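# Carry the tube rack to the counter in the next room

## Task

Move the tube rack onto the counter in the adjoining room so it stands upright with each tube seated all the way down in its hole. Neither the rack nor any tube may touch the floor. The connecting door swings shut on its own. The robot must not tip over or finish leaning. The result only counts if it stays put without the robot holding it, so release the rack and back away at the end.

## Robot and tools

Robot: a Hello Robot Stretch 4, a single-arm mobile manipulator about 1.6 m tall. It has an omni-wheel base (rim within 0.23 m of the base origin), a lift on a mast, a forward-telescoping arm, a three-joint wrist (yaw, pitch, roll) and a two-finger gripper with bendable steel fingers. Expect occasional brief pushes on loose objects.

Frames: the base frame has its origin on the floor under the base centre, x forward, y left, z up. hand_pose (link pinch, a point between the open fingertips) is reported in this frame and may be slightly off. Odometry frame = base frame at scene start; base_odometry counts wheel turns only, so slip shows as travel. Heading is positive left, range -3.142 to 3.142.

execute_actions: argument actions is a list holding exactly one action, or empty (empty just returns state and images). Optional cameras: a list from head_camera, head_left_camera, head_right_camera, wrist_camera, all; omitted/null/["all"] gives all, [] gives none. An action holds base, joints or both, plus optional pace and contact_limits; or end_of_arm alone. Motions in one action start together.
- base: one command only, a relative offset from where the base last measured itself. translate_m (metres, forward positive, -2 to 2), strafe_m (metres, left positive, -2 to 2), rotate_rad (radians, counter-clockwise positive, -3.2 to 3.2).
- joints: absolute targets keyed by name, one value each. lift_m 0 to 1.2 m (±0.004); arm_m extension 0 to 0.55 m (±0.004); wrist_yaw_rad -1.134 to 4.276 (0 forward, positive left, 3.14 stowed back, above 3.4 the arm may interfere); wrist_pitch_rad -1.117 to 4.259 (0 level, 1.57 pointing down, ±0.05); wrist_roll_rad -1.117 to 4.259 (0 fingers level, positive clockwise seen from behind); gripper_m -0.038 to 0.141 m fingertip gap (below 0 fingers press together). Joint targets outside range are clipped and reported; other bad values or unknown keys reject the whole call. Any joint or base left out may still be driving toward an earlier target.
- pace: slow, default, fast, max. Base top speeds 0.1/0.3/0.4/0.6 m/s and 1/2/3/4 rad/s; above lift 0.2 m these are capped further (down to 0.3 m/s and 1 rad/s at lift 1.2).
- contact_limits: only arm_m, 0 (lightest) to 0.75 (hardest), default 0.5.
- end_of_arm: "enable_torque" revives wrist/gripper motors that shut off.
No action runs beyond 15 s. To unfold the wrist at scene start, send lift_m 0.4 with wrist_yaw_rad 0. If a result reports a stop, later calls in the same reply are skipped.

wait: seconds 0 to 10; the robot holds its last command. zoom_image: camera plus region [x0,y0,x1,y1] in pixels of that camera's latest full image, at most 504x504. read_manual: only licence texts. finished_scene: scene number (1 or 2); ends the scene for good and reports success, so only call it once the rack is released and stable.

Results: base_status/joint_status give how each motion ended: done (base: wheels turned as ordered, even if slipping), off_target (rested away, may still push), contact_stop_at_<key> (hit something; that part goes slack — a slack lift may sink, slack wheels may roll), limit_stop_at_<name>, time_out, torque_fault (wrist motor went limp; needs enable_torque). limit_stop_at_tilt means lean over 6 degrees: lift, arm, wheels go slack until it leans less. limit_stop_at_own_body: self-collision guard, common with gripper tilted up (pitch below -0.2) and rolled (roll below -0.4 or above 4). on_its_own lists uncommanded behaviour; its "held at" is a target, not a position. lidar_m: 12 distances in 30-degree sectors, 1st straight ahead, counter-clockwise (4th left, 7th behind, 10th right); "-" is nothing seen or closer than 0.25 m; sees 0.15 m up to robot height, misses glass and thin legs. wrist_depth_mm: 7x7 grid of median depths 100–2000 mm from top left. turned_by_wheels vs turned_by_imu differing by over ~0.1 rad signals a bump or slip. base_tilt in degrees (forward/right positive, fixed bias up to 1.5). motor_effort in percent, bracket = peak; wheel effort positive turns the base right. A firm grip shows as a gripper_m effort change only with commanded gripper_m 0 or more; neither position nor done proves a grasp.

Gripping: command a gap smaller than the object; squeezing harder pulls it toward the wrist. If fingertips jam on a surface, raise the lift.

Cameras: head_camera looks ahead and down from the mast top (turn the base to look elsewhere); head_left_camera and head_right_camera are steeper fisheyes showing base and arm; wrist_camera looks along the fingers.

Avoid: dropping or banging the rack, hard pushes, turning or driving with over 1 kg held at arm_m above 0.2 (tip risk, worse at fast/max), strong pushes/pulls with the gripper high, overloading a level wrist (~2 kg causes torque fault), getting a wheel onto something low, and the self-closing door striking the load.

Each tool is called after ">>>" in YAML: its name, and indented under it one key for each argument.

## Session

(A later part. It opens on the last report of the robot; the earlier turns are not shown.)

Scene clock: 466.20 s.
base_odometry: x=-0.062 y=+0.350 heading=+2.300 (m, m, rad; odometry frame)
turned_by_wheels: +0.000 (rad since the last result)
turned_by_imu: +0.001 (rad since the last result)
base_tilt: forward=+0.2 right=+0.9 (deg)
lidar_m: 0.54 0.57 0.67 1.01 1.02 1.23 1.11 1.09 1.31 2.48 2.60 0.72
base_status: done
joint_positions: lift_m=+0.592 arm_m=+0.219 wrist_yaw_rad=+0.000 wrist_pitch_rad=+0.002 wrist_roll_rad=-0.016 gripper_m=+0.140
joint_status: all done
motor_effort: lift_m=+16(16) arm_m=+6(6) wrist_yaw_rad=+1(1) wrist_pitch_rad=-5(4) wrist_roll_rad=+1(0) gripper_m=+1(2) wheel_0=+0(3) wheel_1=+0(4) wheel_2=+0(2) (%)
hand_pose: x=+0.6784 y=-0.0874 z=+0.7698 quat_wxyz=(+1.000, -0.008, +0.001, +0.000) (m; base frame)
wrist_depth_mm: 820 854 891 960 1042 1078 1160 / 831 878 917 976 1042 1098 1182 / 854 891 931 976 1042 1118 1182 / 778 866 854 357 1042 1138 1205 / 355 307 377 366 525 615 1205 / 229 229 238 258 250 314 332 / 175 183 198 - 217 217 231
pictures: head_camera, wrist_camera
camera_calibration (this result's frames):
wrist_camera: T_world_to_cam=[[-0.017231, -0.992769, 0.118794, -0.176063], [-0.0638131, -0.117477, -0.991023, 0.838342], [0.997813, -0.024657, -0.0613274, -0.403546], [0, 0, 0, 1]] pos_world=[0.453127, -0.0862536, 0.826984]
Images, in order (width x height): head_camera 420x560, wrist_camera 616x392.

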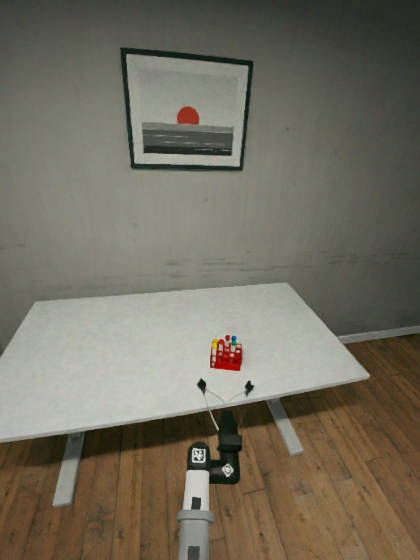

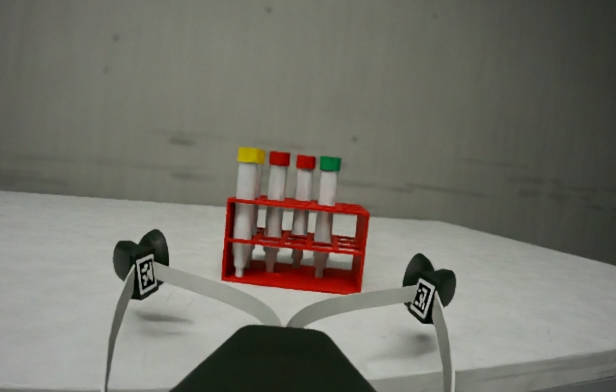

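>>> execute_actions:
  actions:
    - {"joints": {"arm_m": 0.3}, "pace": "slow"}
  cameras: ["head_camera", "wrist_camera"]

Scene clock: 555.27 s.
base_odometry: x=-0.062 y=+0.350 heading=+2.300 (m, m, rad; odometry frame)
turned_by_wheels: +0.000 (rad since the last result)
turned_by_imu: +0.001 (rad since the last result)
base_tilt: forward=+0.2 right=+0.9 (deg)
lidar_m: 0.56 0.57 0.68 1.04 1.04 1.21 1.10 1.10 1.32 2.48 2.62 0.66
base_status: not commanded
joint_positions: lift_m=+0.592 arm_m=+0.299 wrist_yaw_rad=+0.000 wrist_pitch_rad=+0.002 wrist_roll_rad=-0.016 gripper_m=+0.140
joint_status: all done
motor_effort: lift_m=+16(16) arm_m=+6(5) wrist_yaw_rad=+0(0) wrist_pitch_rad=-7(6) wrist_roll_rad=+2(0) gripper_m=+1(0) wheel_0=+0(0) wheel_1=+1(0) wheel_2=+0(0) (%)
hand_pose: x=+0.7584 y=-0.0874 z=+0.7698 quat_wxyz=(+1.000, -0.008, +0.001, +0.000) (m; base frame)
wrist_depth_mm: 750 798 842 891 946 1008 1042 / 759 809 854 891 960 1008 1078 / 778 809 866 904 976 1025 1118 / 778 809 661 277 976 1042 1118 / 355 309 281 281 466 603 1118 / 227 228 237 250 242 314 330 / 174 182 198 - 216 213 231
pictures: head_camera, wrist_camera
camera_calibration (this result's frames):
wrist_camera: T_world_to_cam=[[-0.0173117, -0.992768, 0.118794, -0.174647], [-0.0638226, -0.117472, -0.991023, 0.84345], [0.997811, -0.024738, -0.0613274, -0.483335], [0, 0, 0, 1]] pos_world=[0.533084, -0.0862587, 0.826984]
Images, in order (width x height): head_camera 420x560, wrist_camera 616x392.

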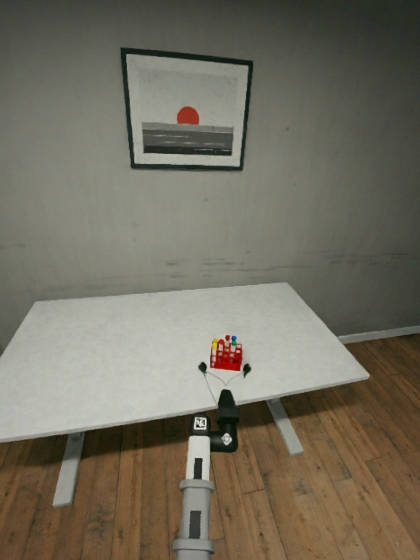

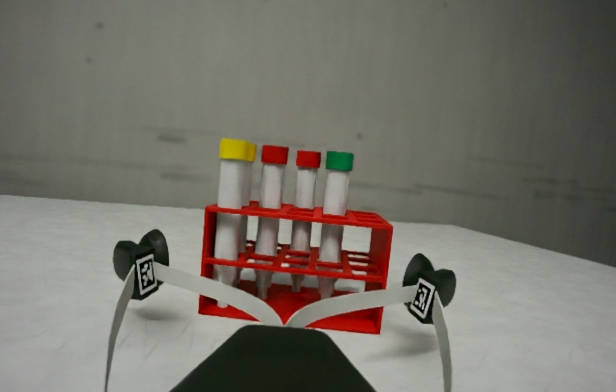

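>>> zoom_image:
  camera: "wrist_camera"
  region: [100, 190, 480, 345]

>>> zoom_image:
  camera: "head_camera"
  region: [185, 325, 275, 405]

Region (100, 190, 480, 345) of wrist_camera's 616x392 image, scaled by 1.326; it fills the top 206 rows of this view, and the rest is white.

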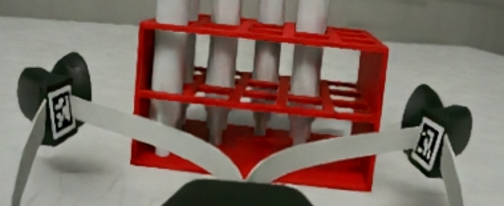

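Region (185, 325, 275, 405) of head_camera's 420x560 image, scaled by 5.600, with more detail than that image has.

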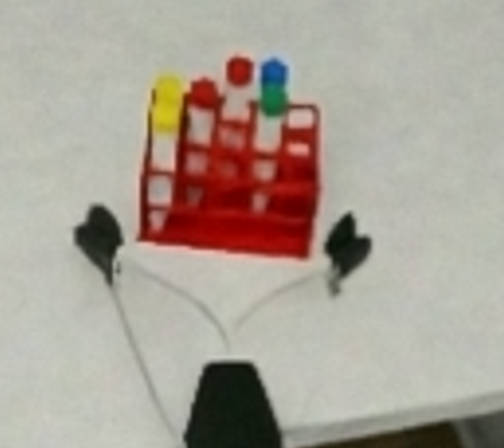

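>>> execute_actions:
  actions:
    - {"base": {"strafe_m": -0.005}, "joints": {"arm_m": 0.335}, "pace": "slow"}
  cameras: ["head_camera", "wrist_camera"]

Scene clock: 587.20 s.
base_odometry: x=-0.059 y=+0.353 heading=+2.300 (m, m, rad; odometry frame)
turned_by_wheels: +0.000 (rad since the last result)
turned_by_imu: +0.001 (rad since the last result)
base_tilt: forward=+0.2 right=+0.8 (deg)
lidar_m: 0.57 0.56 0.68 1.03 1.04 1.24 1.10 1.10 1.31 2.46 2.59 0.65
base_status: done
joint_positions: lift_m=+0.592 arm_m=+0.334 wrist_yaw_rad=+0.000 wrist_pitch_rad=+0.001 wrist_roll_rad=-0.016 gripper_m=+0.140
joint_status: all done
motor_effort: lift_m=+16(16) arm_m=+6(5) wrist_yaw_rad=+2(4) wrist_pitch_rad=-3(6) wrist_roll_rad=-1(2) gripper_m=+0(1) wheel_0=+0(8) wheel_1=-1(5) wheel_2=-1(1) (%)
hand_pose: x=+0.7934 y=-0.0875 z=+0.7702 quat_wxyz=(+1.000, -0.008, +0.000, +0.000) (m; base frame)
wrist_depth_mm: 732 768 798 854 904 960 1025 / 732 788 831 878 931 976 1042 / 750 778 820 854 946 1008 1060 / 741 798 239 258 946 1008 1060 / 362 312 224 242 287 634 1078 / 232 231 219 217 213 319 338 / 177 184 201 - 212 216 236
pictures: head_camera, wrist_camera
camera_calibration (this result's frames):
wrist_camera: T_world_to_cam=[[-0.0179387, -0.99276, 0.118769, -0.173706], [-0.0625819, -0.11744, -0.991106, 0.84512], [0.997879, -0.0252119, -0.060022, -0.519287], [0, 0, 0, 1]] pos_world=[0.567958, -0.0862888, 0.827066]
Images, in order (width x height): head_camera 420x560, wrist_camera 616x392.

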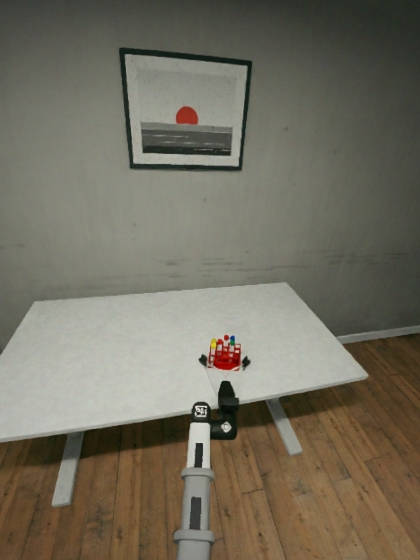

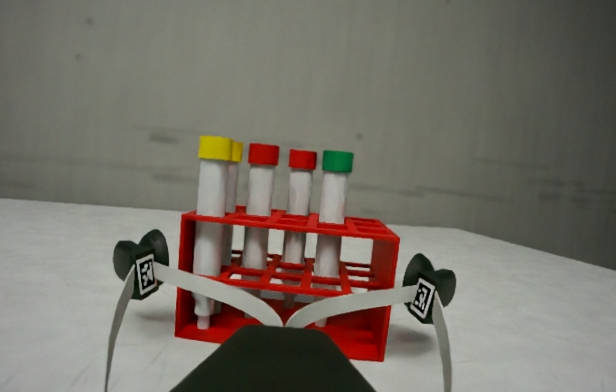

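>>> zoom_image:
  camera: "wrist_camera"
  region: [100, 195, 480, 375]

>>> zoom_image:
  camera: "head_camera"
  region: [185, 325, 270, 400]

Region (100, 195, 480, 375) of wrist_camera's 616x392 image, scaled by 1.326; it fills the top 239 rows of this view, and the rest is white.

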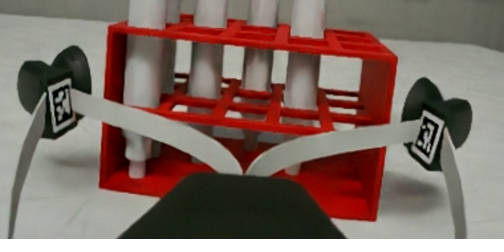

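Region (185, 325, 270, 400) of head_camera's 420x560 image, scaled by 5.929, with more detail than that image has; it fills the top 445 rows of this view, and the rest is white.

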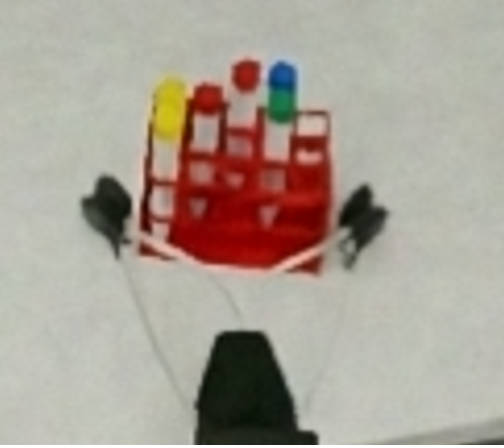

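>>> execute_actions:
  actions:
    - {"joints": {"gripper_m": 0.085}, "pace": "slow"}
  cameras: ["head_camera", "wrist_camera"]

Scene clock: 606.03 s.
base_odometry: x=-0.059 y=+0.353 heading=+2.300 (m, m, rad; odometry frame)
turned_by_wheels: +0.000 (rad since the last result)
turned_by_imu: +0.002 (rad since the last result)
base_tilt: forward=+0.0 right=+0.8 (deg)
lidar_m: 0.57 0.56 0.68 1.02 1.04 1.25 1.10 1.09 1.32 2.48 2.59 0.68
base_status: not commanded
joint_positions: lift_m=+0.592 arm_m=+0.334 wrist_yaw_rad=+0.000 wrist_pitch_rad=+0.001 wrist_roll_rad=-0.016 gripper_m=+0.085
joint_status: all done
motor_effort: lift_m=+16(16) arm_m=+6(6) wrist_yaw_rad=+2(3) wrist_pitch_rad=-2(2) wrist_roll_rad=+0(0) gripper_m=-24(25) wheel_0=+0(0) wheel_1=-1(1) wheel_2=-1(1) (%)
hand_pose: x=+0.7934 y=-0.0875 z=+0.7702 quat_wxyz=(+1.000, -0.008, +0.000, +0.000) (m; base frame)
wrist_depth_mm: 741 768 809 854 904 976 1025 / 750 768 831 878 917 976 1042 / 741 788 809 866 931 991 1060 / 750 788 226 251 946 1008 1078 / 362 351 211 248 255 627 1060 / 231 219 213 222 196 298 340 / 177 185 200 - 213 216 235
pictures: head_camera, wrist_camera
camera_calibration (this result's frames):
wrist_camera: T_world_to_cam=[[-0.0179385, -0.99276, 0.118769, -0.173706], [-0.0625824, -0.11744, -0.991106, 0.845121], [0.997879, -0.0252118, -0.0600226, -0.519286], [0, 0, 0, 1]] pos_world=[0.567958, -0.0862888, 0.827066]
Images, in order (width x height): head_camera 420x560, wrist_camera 616x392.

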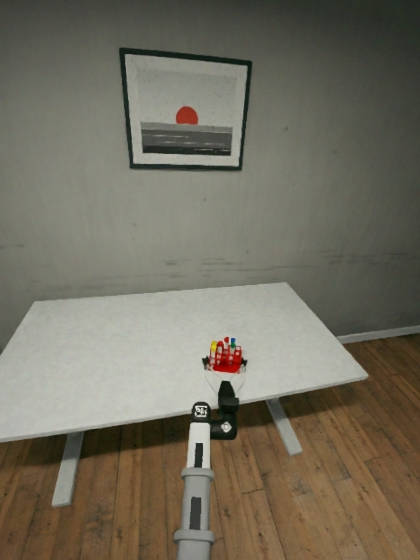

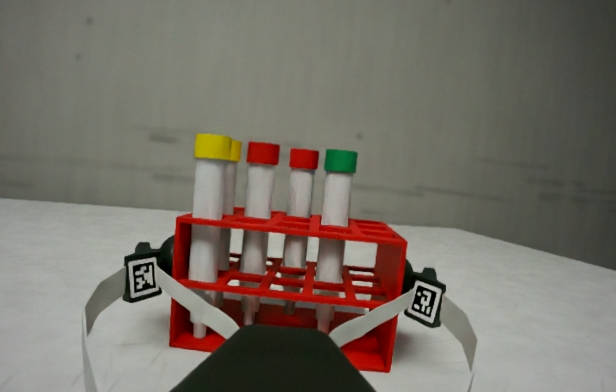

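>>> zoom_image:
  camera: "wrist_camera"
  region: [70, 195, 500, 385]

>>> zoom_image:
  camera: "head_camera"
  region: [185, 325, 270, 400]

Region (70, 195, 500, 385) of wrist_camera's 616x392 image, scaled by 1.172; it fills the top 223 rows of this view, and the rest is white.

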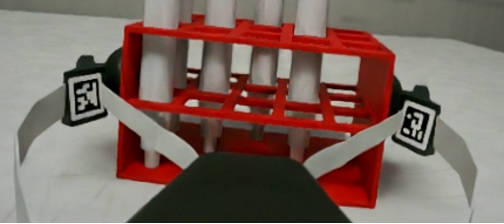

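Region (185, 325, 270, 400) of head_camera's 420x560 image, scaled by 5.929, with more detail than that image has; it fills the top 445 rows of this view, and the rest is white.

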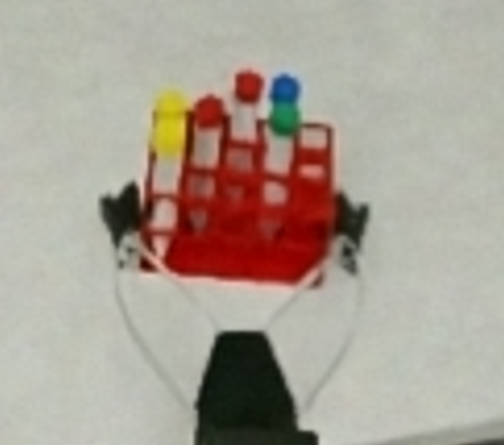

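>>> execute_actions:
  actions:
    - {"joints": {"lift_m": 0.63}, "pace": "slow"}
  cameras: ["head_camera", "wrist_camera"]

Scene clock: 616.50 s.
base_odometry: x=-0.059 y=+0.353 heading=+2.300 (m, m, rad; odometry frame)
turned_by_wheels: +0.000 (rad since the last result)
turned_by_imu: +0.001 (rad since the last result)
base_tilt: forward=+0.2 right=+0.8 (deg)
lidar_m: 0.56 0.58 0.69 1.02 1.03 1.23 1.09 1.10 1.33 2.44 2.59 0.66
base_status: not commanded
joint_positions: lift_m=+0.630 arm_m=+0.334 wrist_yaw_rad=+0.000 wrist_pitch_rad=+0.003 wrist_roll_rad=-0.016 gripper_m=+0.085
joint_status: all done
motor_effort: lift_m=+22(23) arm_m=+6(6) wrist_yaw_rad=+2(2) wrist_pitch_rad=-11(9) wrist_roll_rad=+0(1) gripper_m=-23(21) wheel_0=+0(0) wheel_1=-1(1) wheel_2=-1(1) (%)
hand_pose: x=+0.7934 y=-0.0875 z=+0.8070 quat_wxyz=(+1.000, -0.008, +0.002, +0.000) (m; base frame)
wrist_depth_mm: 732 768 809 866 891 960 1042 / 732 778 820 866 917 976 1042 / 732 778 820 878 931 991 1060 / 750 798 229 255 931 1008 1078 / 473 466 212 243 530 809 1078 / 306 286 211 221 196 397 442 / 234 244 211 - 263 285 309
pictures: head_camera, wrist_camera
camera_calibration (this result's frames):
wrist_camera: T_world_to_cam=[[-0.0175172, -0.992762, 0.118812, -0.17841], [-0.0650378, -0.117448, -0.990947, 0.883424], [0.997729, -0.0250859, -0.0625097, -0.514972], [0, 0, 0, 1]] pos_world=[0.568133, -0.0862809, 0.864433]
Images, in order (width x height): head_camera 420x560, wrist_camera 616x392.

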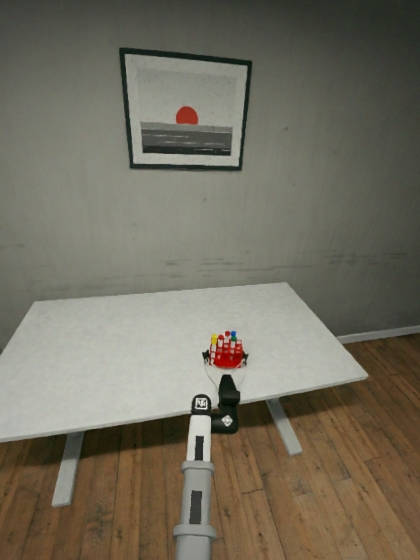

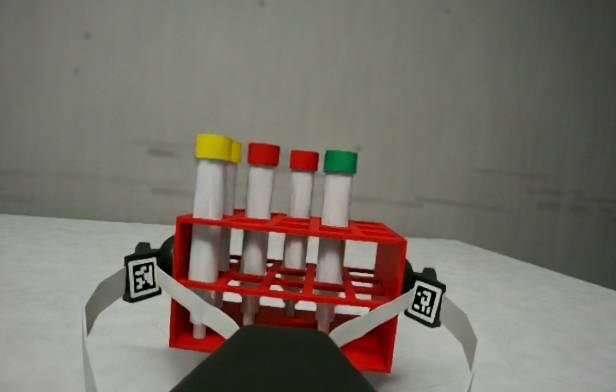

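>>> execute_actions:
  actions:
    - {"joints": {"lift_m": 0.65, "arm_m": 0.0}}
  cameras: ["head_left_camera", "wrist_camera"]

Scene clock: 626.37 s.
base_odometry: x=-0.059 y=+0.353 heading=+2.300 (m, m, rad; odometry frame)
turned_by_wheels: +0.000 (rad since the last result)
turned_by_imu: +0.002 (rad since the last result)
base_tilt: forward=+0.2 right=+0.6 (deg)
lidar_m: 0.43 0.57 0.68 1.04 1.03 1.24 1.10 1.11 1.30 2.47 2.58 0.66
base_status: not commanded
joint_positions: lift_m=+0.650 arm_m=+0.002 wrist_yaw_rad=+0.000 wrist_pitch_rad=+0.004 wrist_roll_rad=-0.016 gripper_m=+0.085
joint_status: all done
motor_effort: lift_m=+21(23) arm_m=-5(5) wrist_yaw_rad=+2(2) wrist_pitch_rad=-11(10) wrist_roll_rad=+2(2) gripper_m=-21(23) wheel_0=+0(0) wheel_1=+0(0) wheel_2=-1(1) (%)
hand_pose: x=+0.4612 y=-0.0875 z=+0.8269 quat_wxyz=(+1.000, -0.008, +0.002, +0.000) (m; base frame)
wrist_depth_mm: 1008 1042 1098 1160 1229 1336 1397 / 1025 1060 1138 1182 1281 1336 1430 / 1025 1060 1118 1182 1255 1336 1430 / 1042 1078 229 256 1281 1366 1464 / 549 530 211 245 615 1060 1499 / 353 353 211 221 196 496 569 / 1060 1118 211 - 904 1430 1499
pictures: head_left_camera, wrist_camera
camera_calibration (this result's frames):
wrist_camera: T_world_to_cam=[[-0.0173007, -0.992765, 0.11882, -0.186652], [-0.0654593, -0.117458, -0.990918, 0.8817], [0.997705, -0.0249214, -0.0629536, -0.181856], [0, 0, 0, 1]] pos_world=[0.235925, -0.0862705, 0.884422]
Images, in order (width x height): head_left_camera 420x672, wrist_camera 616x392.

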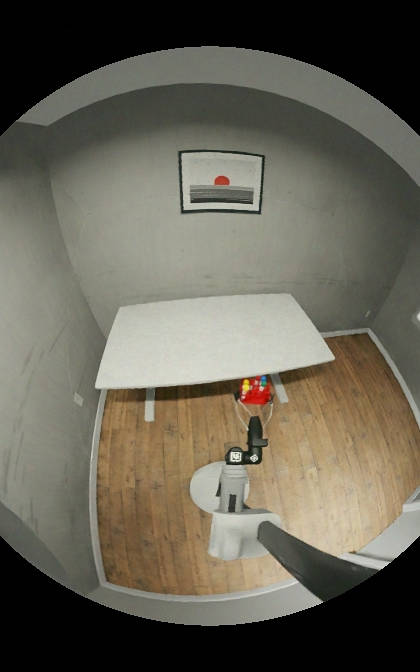

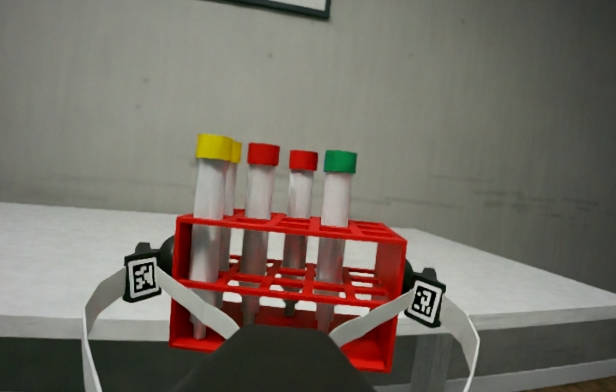

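>>> execute_actions:
  actions:
    - {"base": {"rotate_rad": 0.252}, "joints": {"wrist_yaw_rad": 2.5}}
  cameras: ["head_left_camera", "wrist_camera"]

Scene clock: 721.93 s.
base_odometry: x=-0.059 y=+0.353 heading=+2.552 (m, m, rad; odometry frame)
turned_by_wheels: +0.252 (rad since the last result)
turned_by_imu: +0.253 (rad since the last result)
base_tilt: forward=+0.1 right=+0.8 (deg)
lidar_m: 0.56 0.60 0.84 0.25 1.10 1.13 1.09 1.16 1.77 2.67 0.81 0.59
base_status: done
joint_positions: lift_m=+0.650 arm_m=+0.002 wrist_yaw_rad=+2.500 wrist_pitch_rad=+0.004 wrist_roll_rad=-0.016 gripper_m=+0.085
joint_status: all done
motor_effort: lift_m=+22(21) arm_m=-5(5) wrist_yaw_rad=+3(11) wrist_pitch_rad=-10(10) wrist_roll_rad=+1(0) gripper_m=-20(26) wheel_0=+0(7) wheel_1=-1(6) wheel_2=-1(5) (%)
hand_pose: x=-0.0061 y=+0.2428 z=+0.8269 quat_wxyz=(+0.315, -0.004, -0.007, +0.949) (m; base frame)
wrist_depth_mm: 976 1098 1255 1430 1205 946 820 / 991 1118 1281 1430 1205 960 809 / 1025 1118 1255 1464 1182 931 809 / 1025 1138 223 251 1160 931 809 / 1060 1098 225 248 1042 946 798 / 1060 1118 212 221 196 866 778 / 1042 1182 211 - 1060 891 788
pictures: head_left_camera, wrist_camera
camera_calibration (this result's frames):
wrist_camera: T_world_to_cam=[[0.608187, 0.784852, 0.118812, -0.294611], [0.122738, 0.0548961, -0.99092, 0.849214], [-0.784247, 0.617247, -0.0629438, 0.12578], [0, 0, 0, 1]] pos_world=[0.173591, 0.106971, 0.884423]
Images, in order (width x height): head_left_camera 420x672, wrist_camera 616x392.

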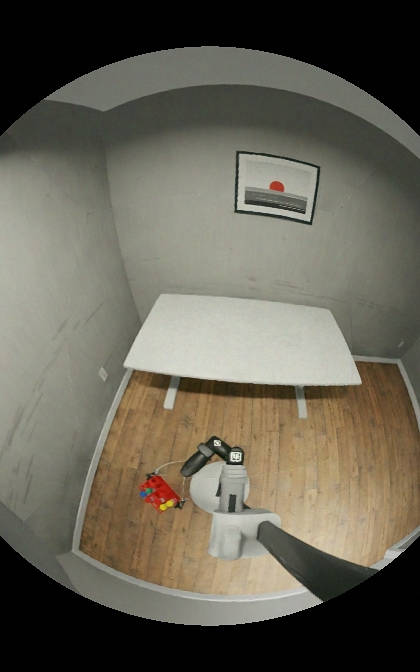

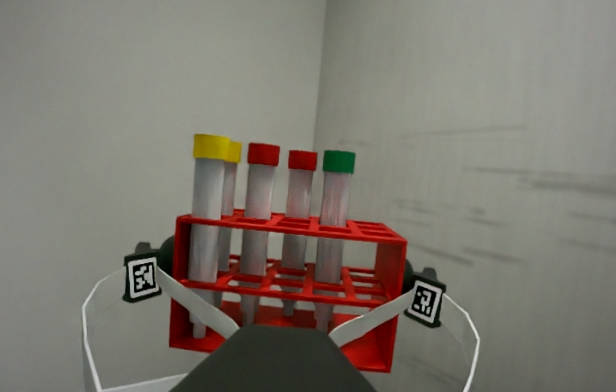

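>>> zoom_image:
  camera: "head_left_camera"
  region: [120, 420, 300, 600]

Region (120, 420, 300, 600) of head_left_camera's 420x672 image, scaled by 2.800, with more detail than that image has.

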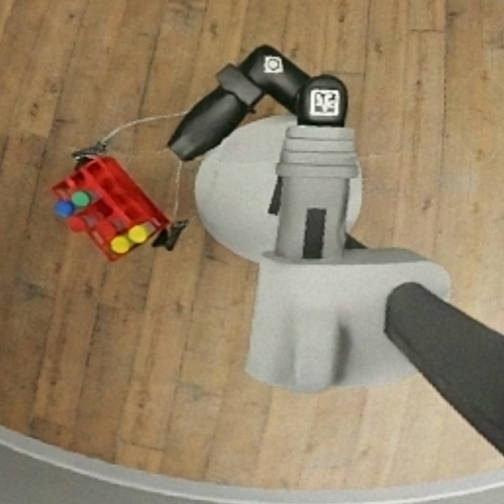

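>>> execute_actions:
  actions:
    - {"base": {"strafe_m": -1.36}, "joints": {"wrist_yaw_rad": 2.85}}
  cameras: ["head_left_camera", "head_right_camera"]

Scene clock: 732.87 s.
base_odometry: x=+0.698 y=+1.484 heading=+2.552 (m, m, rad; odometry frame)
turned_by_wheels: +0.000 (rad since the last result)
turned_by_imu: +0.005 (rad since the last result)
base_tilt: forward=+0.2 right=+0.7 (deg)
lidar_m: 1.33 0.73 0.80 2.39 1.59 1.22 1.22 1.23 1.39 1.29 1.36 1.37
base_status: done
joint_positions: lift_m=+0.650 arm_m=+0.002 wrist_yaw_rad=+2.850 wrist_pitch_rad=+0.004 wrist_roll_rad=-0.016 gripper_m=+0.085
joint_status: all done
motor_effort: lift_m=+21(22) arm_m=-5(5) wrist_yaw_rad=+2(5) wrist_pitch_rad=-10(10) wrist_roll_rad=+1(0) gripper_m=-21(25) wheel_0=-2(7) wheel_1=+2(8) wheel_2=+0(0) (%)
hand_pose: x=-0.0786 y=+0.1667 z=+0.8269 quat_wxyz=(+0.145, -0.003, -0.007, +0.989) (m; base frame)
wrist_depth_mm: 136 1182 1308 1308 1366 1499 1576 / 137 1229 1308 1281 1397 1499 1618 / 147 1229 1281 1308 1397 1537 1661 / 1205 1205 230 257 1464 1537 1661 / 1182 1229 213 249 1430 1537 1708 / 1229 1255 212 221 196 1618 1708 / 1205 1281 211 - 1499 1576 1708
pictures: head_left_camera, head_right_camera
Images, in order (width x height): head_left_camera 420x672, head_right_camera 420x672.

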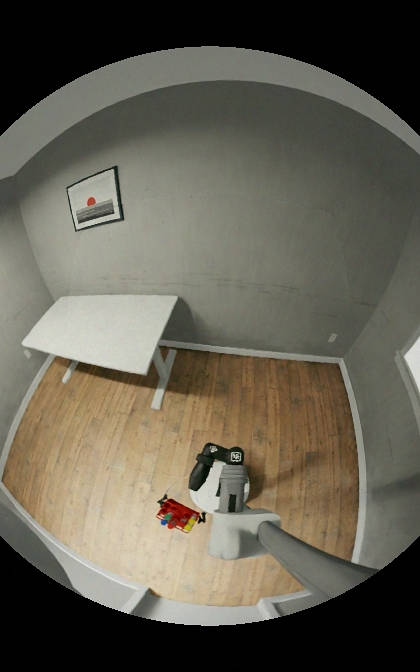

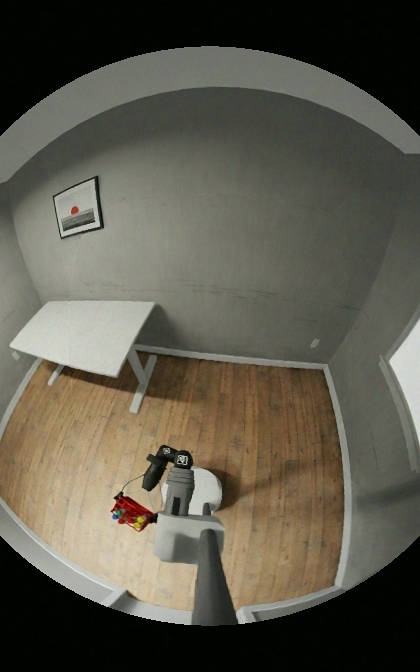

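>>> zoom_image:
  camera: "head_left_camera"
  region: [90, 440, 330, 640]

>>> zoom_image:
  camera: "head_right_camera"
  region: [70, 440, 310, 640]

Region (90, 440, 330, 640) of head_left_camera's 420x672 image, scaled by 2.100, with more detail than that image has.

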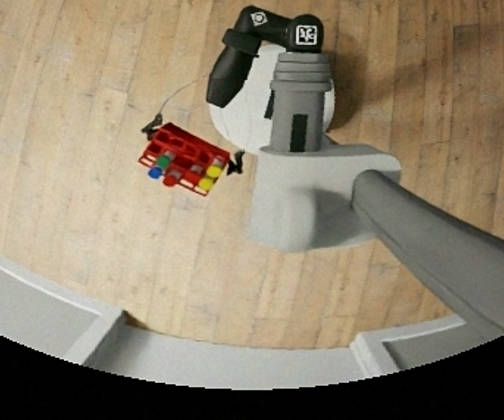

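Region (70, 440, 310, 640) of head_right_camera's 420x672 image, scaled by 2.100, with more detail than that image has.

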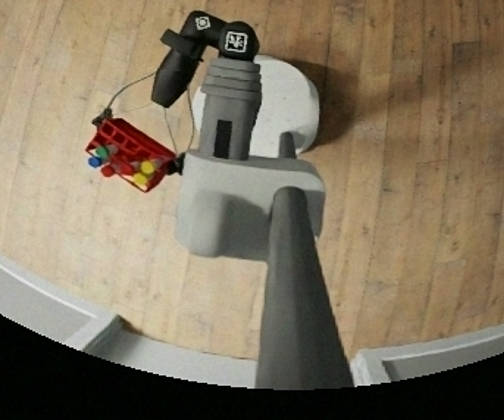

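>>> execute_actions:
  actions:
    - {"base": {"translate_m": -0.8}}
  cameras: ["head_left_camera", "head_right_camera"]

Scene clock: 762.57 s.
base_odometry: x=+1.362 y=+1.039 heading=+2.552 (m, m, rad; odometry frame)
turned_by_wheels: +0.000 (rad since the last result)
turned_by_imu: +0.003 (rad since the last result)
base_tilt: forward=+0.3 right=+0.7 (deg)
lidar_m: 1.90 1.45 1.97 1.23 0.53 0.45 0.44 0.45 0.57 1.30 1.39 1.96
base_status: done
joint_positions: lift_m=+0.650 arm_m=+0.002 wrist_yaw_rad=+2.850 wrist_pitch_rad=+0.004 wrist_roll_rad=-0.016 gripper_m=+0.085
joint_status: not commanded
motor_effort: lift_m=+21(21) arm_m=-5(5) wrist_yaw_rad=+0(2) wrist_pitch_rad=-14(11) wrist_roll_rad=+0(2) gripper_m=-24(20) wheel_0=+0(8) wheel_1=+0(3) wheel_2=-1(7) (%)
hand_pose: x=-0.0786 y=+0.1667 z=+0.8269 quat_wxyz=(+0.145, -0.003, -0.007, +0.989) (m; base frame)
wrist_depth_mm: 135 517 549 585 591 585 627 / 137 512 554 591 591 591 627 / 146 525 549 591 597 597 640 / 504 535 230 252 585 609 654 / 512 530 211 248 554 621 668 / 517 530 211 221 196 634 676 / 517 549 211 - 574 634 683
pictures: head_left_camera, head_right_camera
Images, in order (width x height): head_left_camera 420x672, head_right_camera 420x672.

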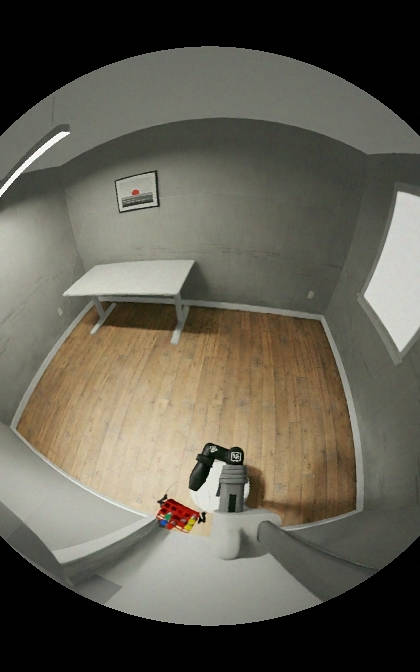

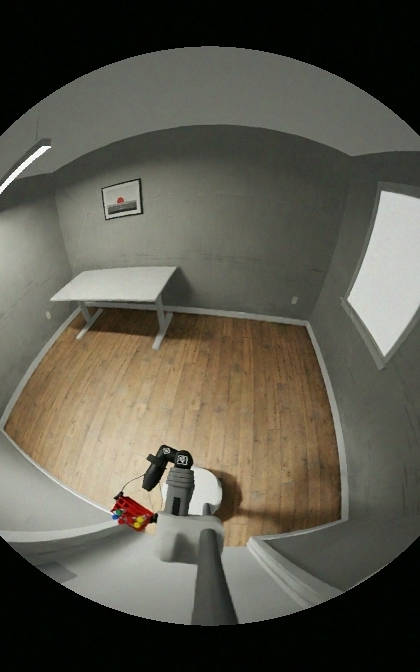

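>>> zoom_image:
  camera: "head_left_camera"
  region: [60, 440, 340, 640]

Region (60, 440, 340, 640) of head_left_camera's 420x672 image, scaled by 1.800, with more detail than that image has; it fills the top 360 rows of this view, and the rest is white.

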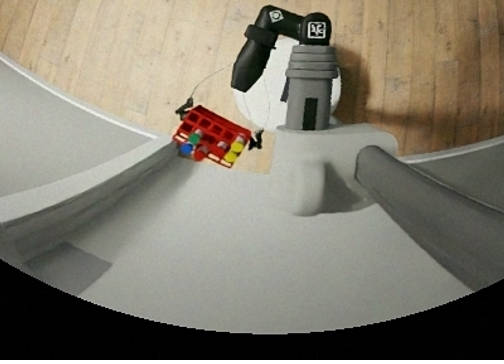

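>>> execute_actions:
  actions:
    - {"base": {"translate_m": -0.33}, "pace": "slow"}
  cameras: ["head_left_camera", "head_right_camera"]

Scene clock: 789.10 s.
base_odometry: x=+1.637 y=+0.855 heading=+2.552 (m, m, rad; odometry frame)
turned_by_wheels: +0.000 (rad since the last result)
turned_by_imu: +0.003 (rad since the last result)
base_tilt: forward=+0.2 right=+0.7 (deg)
lidar_m: 1.93 1.76 2.45 0.40 0.35 0.25 - 0.25 0.26 0.42 1.35 1.87
base_status: done
joint_positions: lift_m=+0.650 arm_m=+0.002 wrist_yaw_rad=+2.850 wrist_pitch_rad=+0.004 wrist_roll_rad=-0.016 gripper_m=+0.085
joint_status: not commanded
motor_effort: lift_m=+20(21) arm_m=-5(5) wrist_yaw_rad=+1(2) wrist_pitch_rad=-10(11) wrist_roll_rad=+1(0) gripper_m=-24(25) wheel_0=-1(7) wheel_1=-1(13) wheel_2=+1(12) (%)
hand_pose: x=-0.0786 y=+0.1666 z=+0.8271 quat_wxyz=(+0.145, -0.003, -0.007, +0.989) (m; base frame)
wrist_depth_mm: 135 310 345 389 442 - 343 / 137 314 349 394 445 - 343 / 146 322 343 389 455 - 342 / 296 325 229 254 466 - 315 / 300 315 213 245 445 - 315 / 303 324 212 221 196 379 310 / 304 336 211 - 496 373 307
pictures: head_left_camera, head_right_camera
Images, in order (width x height): head_left_camera 420x672, head_right_camera 420x672.

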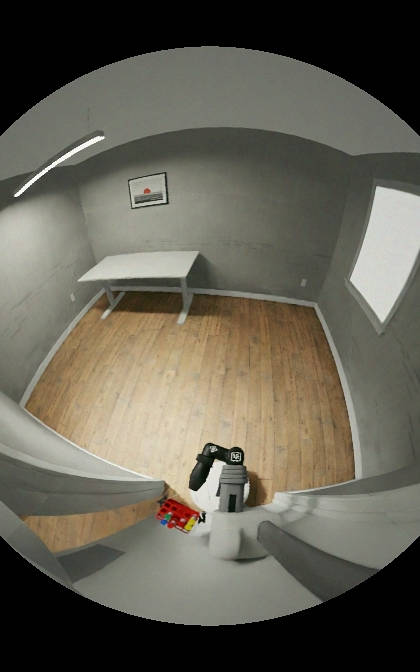

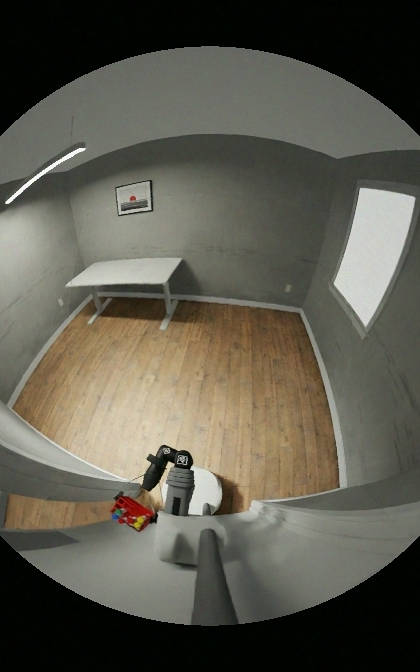

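>>> execute_actions:
  actions:
    - {"base": {"translate_m": -0.5}}
  cameras: ["head_left_camera", "head_right_camera"]

Scene clock: 803.37 s.
base_odometry: x=+2.052 y=+0.577 heading=+2.552 (m, m, rad; odometry frame)
turned_by_wheels: +0.000 (rad since the last result)
turned_by_imu: +0.003 (rad since the last result)
base_tilt: forward=+0.2 right=+0.8 (deg)
lidar_m: 2.25 0.57 0.54 1.60 1.94 1.81 0.31 0.25 - 0.25 0.28 1.87
base_status: done
joint_positions: lift_m=+0.650 arm_m=+0.002 wrist_yaw_rad=+2.850 wrist_pitch_rad=+0.004 wrist_roll_rad=-0.016 gripper_m=+0.085
joint_status: not commanded
motor_effort: lift_m=+19(19) arm_m=-5(5) wrist_yaw_rad=+1(1) wrist_pitch_rad=-12(10) wrist_roll_rad=+1(1) gripper_m=-23(23) wheel_0=+1(2) wheel_1=+0(7) wheel_2=-1(16) (%)
hand_pose: x=-0.0786 y=+0.1667 z=+0.8271 quat_wxyz=(+0.145, -0.003, -0.007, +0.989) (m; base frame)
wrist_depth_mm: 136 1661 1756 1808 - - - / 137 1661 1808 1863 - - - / 146 1708 1756 1921 - - - / 449 1756 228 256 - - 1921 / 455 1708 223 247 - - 1756 / 466 1708 211 222 196 - 1708 / 469 1499 212 - 1576 1756 1756
pictures: head_left_camera, head_right_camera
Images, in order (width x height): head_left_camera 420x672, head_right_camera 420x672.

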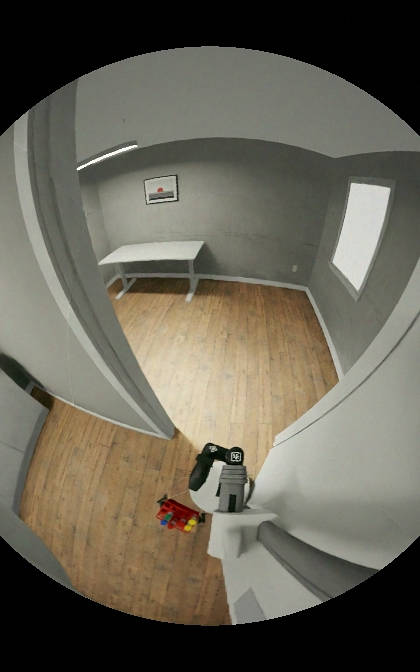

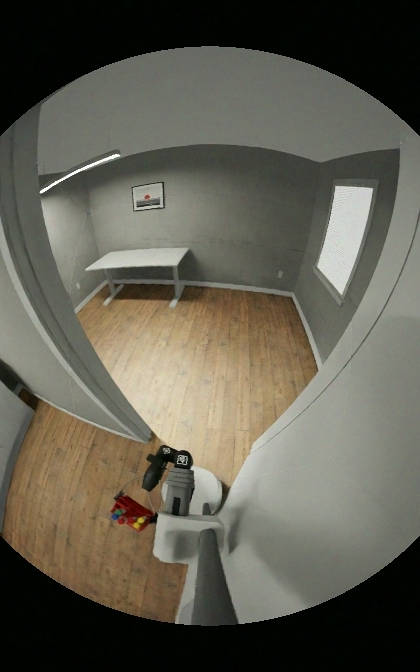

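>>> zoom_image:
  camera: "head_left_camera"
  region: [0, 330, 200, 620]

Region (0, 330, 200, 620) of head_left_camera's 420x672 image, scaled by 1.738, with more detail than that image has; it fills the left 348 columns of this view, and the rest is white.

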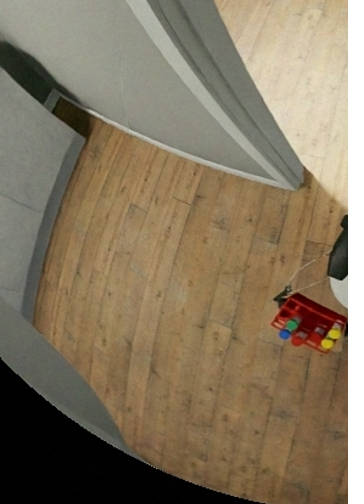

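>>> execute_actions:
  actions:
    - {"base": {"strafe_m": 1.15}}
  cameras: ["head_left_camera", "head_right_camera"]

Scene clock: 850.00 s.
base_odometry: x=+1.412 y=-0.379 heading=+2.552 (m, m, rad; odometry frame)
turned_by_wheels: +0.000 (rad since the last result)
turned_by_imu: +0.002 (rad since the last result)
base_tilt: forward=+0.3 right=+0.8 (deg)
lidar_m: 0.36 0.39 0.57 0.66 0.75 1.05 1.70 1.78 2.49 1.27 0.55 0.39
base_status: done
joint_positions: lift_m=+0.650 arm_m=+0.002 wrist_yaw_rad=+2.850 wrist_pitch_rad=+0.004 wrist_roll_rad=-0.016 gripper_m=+0.085
joint_status: not commanded
motor_effort: lift_m=+20(19) arm_m=-5(5) wrist_yaw_rad=+1(2) wrist_pitch_rad=-11(11) wrist_roll_rad=-1(1) gripper_m=-21(25) wheel_0=+0(5) wheel_1=+0(11) wheel_2=-1(1) (%)
hand_pose: x=-0.0786 y=+0.1667 z=+0.8271 quat_wxyz=(+0.145, -0.003, -0.007, +0.989) (m; base frame)
wrist_depth_mm: 136 1618 1661 1808 - 1661 1336 / 137 1576 1708 1808 - 1661 1281 / 146 1618 1661 1808 - 1661 1255 / 1576 1618 230 255 1182 820 661 / 1618 1618 211 246 960 788 615 / 1618 1708 212 222 196 707 615 / 1430 1464 212 - 946 715 609
pictures: head_left_camera, head_right_camera
Images, in order (width x height): head_left_camera 420x672, head_right_camera 420x672.

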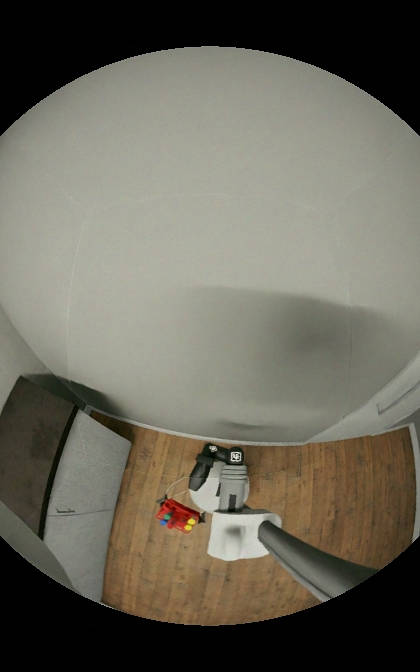

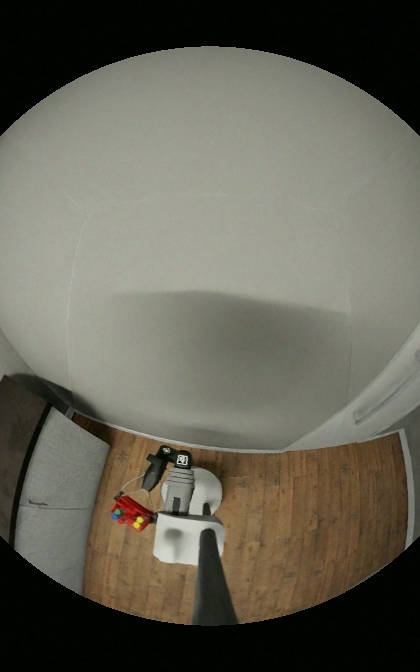

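>>> execute_actions:
  actions:
    - {"base": {"rotate_rad": 1.571}}
  cameras: ["head_camera", "head_left_camera", "head_right_camera"]

Scene clock: 863.33 s.
base_odometry: x=+1.412 y=-0.378 heading=-2.161 (m, m, rad; odometry frame)
turned_by_wheels: +1.571 (rad since the last result)
turned_by_imu: +1.573 (rad since the last result)
base_tilt: forward=+0.2 right=+0.8 (deg)
lidar_m: 0.67 0.71 1.05 1.72 1.81 2.48 1.27 0.53 0.38 0.37 0.40 0.58
base_status: done
joint_positions: lift_m=+0.650 arm_m=+0.002 wrist_yaw_rad=+2.850 wrist_pitch_rad=+0.004 wrist_roll_rad=-0.016 gripper_m=+0.085
joint_status: not commanded
motor_effort: lift_m=+20(20) arm_m=-5(5) wrist_yaw_rad=+0(1) wrist_pitch_rad=-10(11) wrist_roll_rad=+1(1) gripper_m=-23(23) wheel_0=-2(5) wheel_1=+2(9) wheel_2=-1(7) (%)
hand_pose: x=-0.0786 y=+0.1667 z=+0.8271 quat_wxyz=(+0.145, -0.003, -0.007, +0.989) (m; base frame)
wrist_depth_mm: 136 1921 - - - - 1756 / 137 - - - - - 1661 / 147 - - - - - 1618 / 1160 - 229 256 - - 1618 / 1182 1576 223 249 - - 1661 / 1182 1708 213 222 196 1921 1576 / 1205 1499 211 - 1618 1756 1618
pictures: head_camera, head_left_camera, head_right_camera
Images, in order (width x height): head_camera 420x560, head_left_camera 420x672, head_right_camera 420x672.

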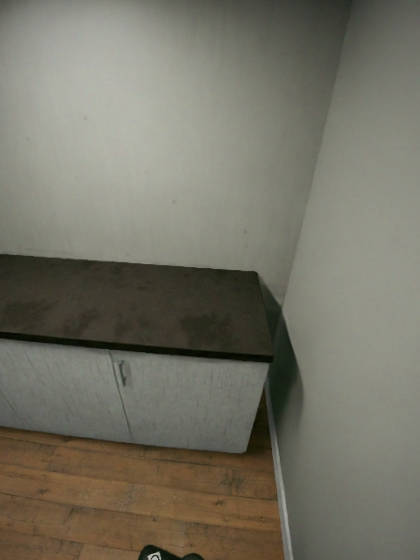

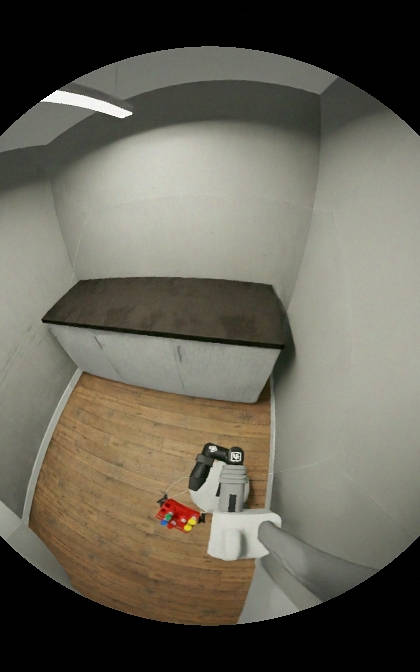

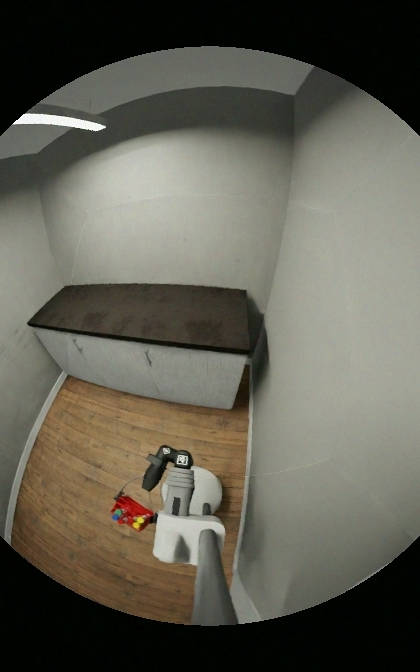

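>>> execute_actions:
  actions:
    - {"base": {"strafe_m": 0.3}, "joints": {"lift_m": 0.84, "wrist_yaw_rad": 0.0}}
  cameras: ["head_camera", "wrist_camera"]

Scene clock: 896.73 s.
base_odometry: x=+1.662 y=-0.545 heading=-2.161 (m, m, rad; odometry frame)
turned_by_wheels: +0.000 (rad since the last result)
turned_by_imu: +0.002 (rad since the last result)
base_tilt: forward=+0.2 right=+0.7 (deg)
lidar_m: 0.45 0.74 1.04 1.41 1.49 2.14 2.36 0.91 0.69 0.66 0.70 0.70
base_status: done
joint_positions: lift_m=+0.840 arm_m=+0.002 wrist_yaw_rad=+0.000 wrist_pitch_rad=+0.004 wrist_roll_rad=-0.016 gripper_m=+0.085
joint_status: all done
motor_effort: lift_m=+21(23) arm_m=-5(5) wrist_yaw_rad=+0(4) wrist_pitch_rad=-11(11) wrist_roll_rad=+0(0) gripper_m=-20(24) wheel_0=+0(4) wheel_1=+0(8) wheel_2=-1(2) (%)
hand_pose: x=+0.4611 y=-0.0874 z=+1.0170 quat_wxyz=(+1.000, -0.008, +0.002, +0.000) (m; base frame)
wrist_depth_mm: 1078 1078 1078 1078 1078 1060 976 / 1118 1098 1098 1078 1078 1060 917 / 1118 1098 1098 1078 1078 1078 891 / 1118 1118 229 252 1098 1078 854 / 544 535 215 249 615 1025 866 / 512 480 212 221 196 477 512 / 512 508 211 - 504 504 500
pictures: head_camera, wrist_camera
camera_calibration (this result's frames):
wrist_camera: T_world_to_cam=[[-0.0169687, -0.992772, 0.118812, -0.20928], [-0.0652741, -0.117476, -0.990928, 1.06996], [0.997723, -0.0245701, -0.0628089, -0.169935], [0, 0, 0, 1]] pos_world=[0.235837, -0.0862485, 1.07444]
Images, in order (width x height): head_camera 420x560, wrist_camera 616x392.

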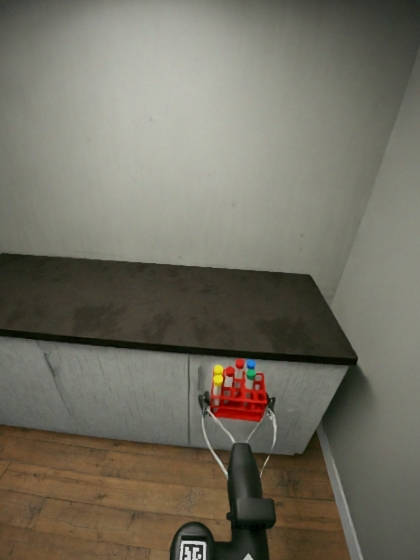

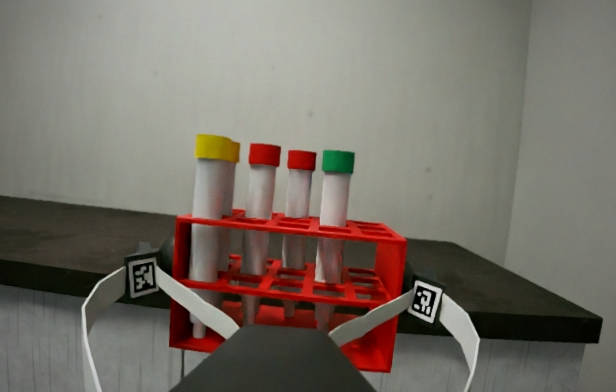

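>>> zoom_image:
  camera: "wrist_camera"
  region: [0, 170, 200, 330]

>>> zoom_image:
  camera: "wrist_camera"
  region: [416, 210, 616, 370]

Region (0, 170, 200, 330) of wrist_camera's 616x392 image, scaled by 2.520; it fills the top 403 rows of this view, and the rest is white.

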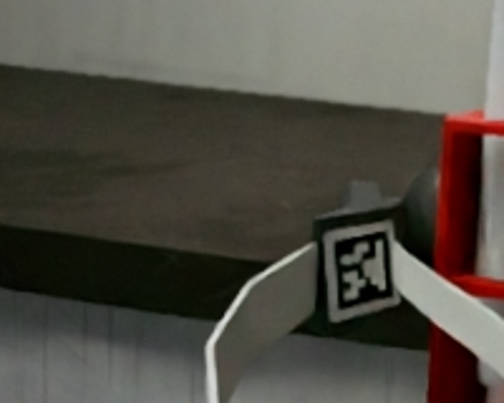

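Region (416, 210, 616, 370) of wrist_camera's 616x392 image, scaled by 2.520; it fills the top 403 rows of this view, and the rest is white.

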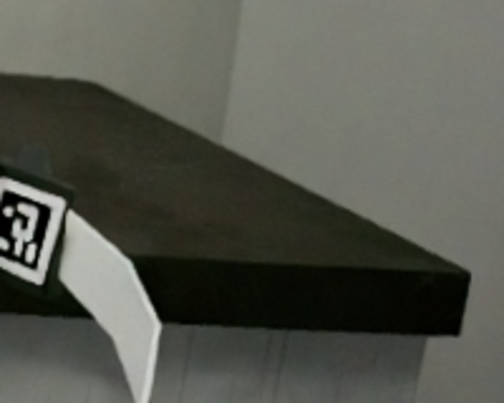

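>>> execute_actions:
  actions:
    - {"base": {"translate_m": 0.2}, "joints": {"arm_m": 0.3}}
  cameras: ["head_camera", "wrist_camera"]

Scene clock: 926.37 s.
base_odometry: x=+1.550 y=-0.712 heading=-2.161 (m, m, rad; odometry frame)
turned_by_wheels: +0.000 (rad since the last result)
turned_by_imu: +0.002 (rad since the last result)
base_tilt: forward=+0.2 right=+0.9 (deg)
lidar_m: 0.49 0.52 0.75 1.39 1.49 2.12 2.38 0.93 0.70 0.67 0.69 0.52
base_status: done
joint_positions: lift_m=+0.840 arm_m=+0.299 wrist_yaw_rad=+0.000 wrist_pitch_rad=+0.004 wrist_roll_rad=-0.016 gripper_m=+0.085
joint_status: all done
motor_effort: lift_m=+21(21) arm_m=+5(7) wrist_yaw_rad=+0(0) wrist_pitch_rad=-10(12) wrist_roll_rad=+3(2) gripper_m=-25(25) wheel_0=+0(3) wheel_1=-1(3) wheel_2=+2(9) (%)
hand_pose: x=+0.7585 y=-0.0874 z=+1.0170 quat_wxyz=(+1.000, -0.008, +0.002, +0.000) (m; base frame)
wrist_depth_mm: 609 609 609 597 597 597 591 / 615 615 609 609 609 597 597 / 621 621 615 615 609 609 609 / 627 627 229 255 615 609 603 / 535 521 224 249 621 609 603 / 349 325 212 221 195 449 500 / 265 278 211 - 298 325 353
pictures: head_camera, wrist_camera
camera_calibration (this result's frames):
wrist_camera: T_world_to_cam=[[-0.0169786, -0.992772, 0.118811, -0.204228], [-0.0652205, -0.117476, -0.990932, 1.08935], [0.997726, -0.0245735, -0.0627545, -0.466724], [0, 0, 0, 1]] pos_world=[0.533243, -0.0862487, 1.07445]
Images, in order (width x height): head_camera 420x560, wrist_camera 616x392.

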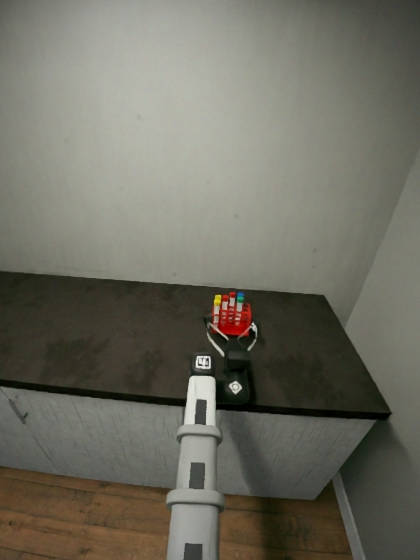

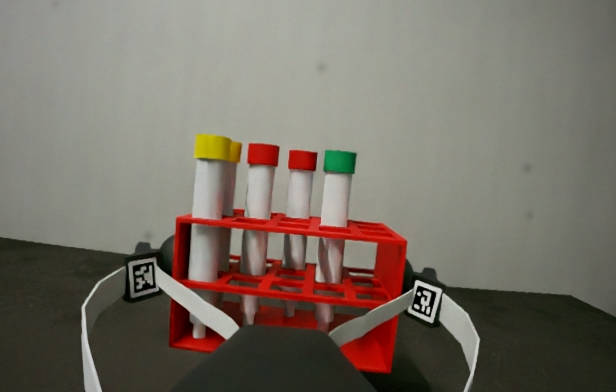

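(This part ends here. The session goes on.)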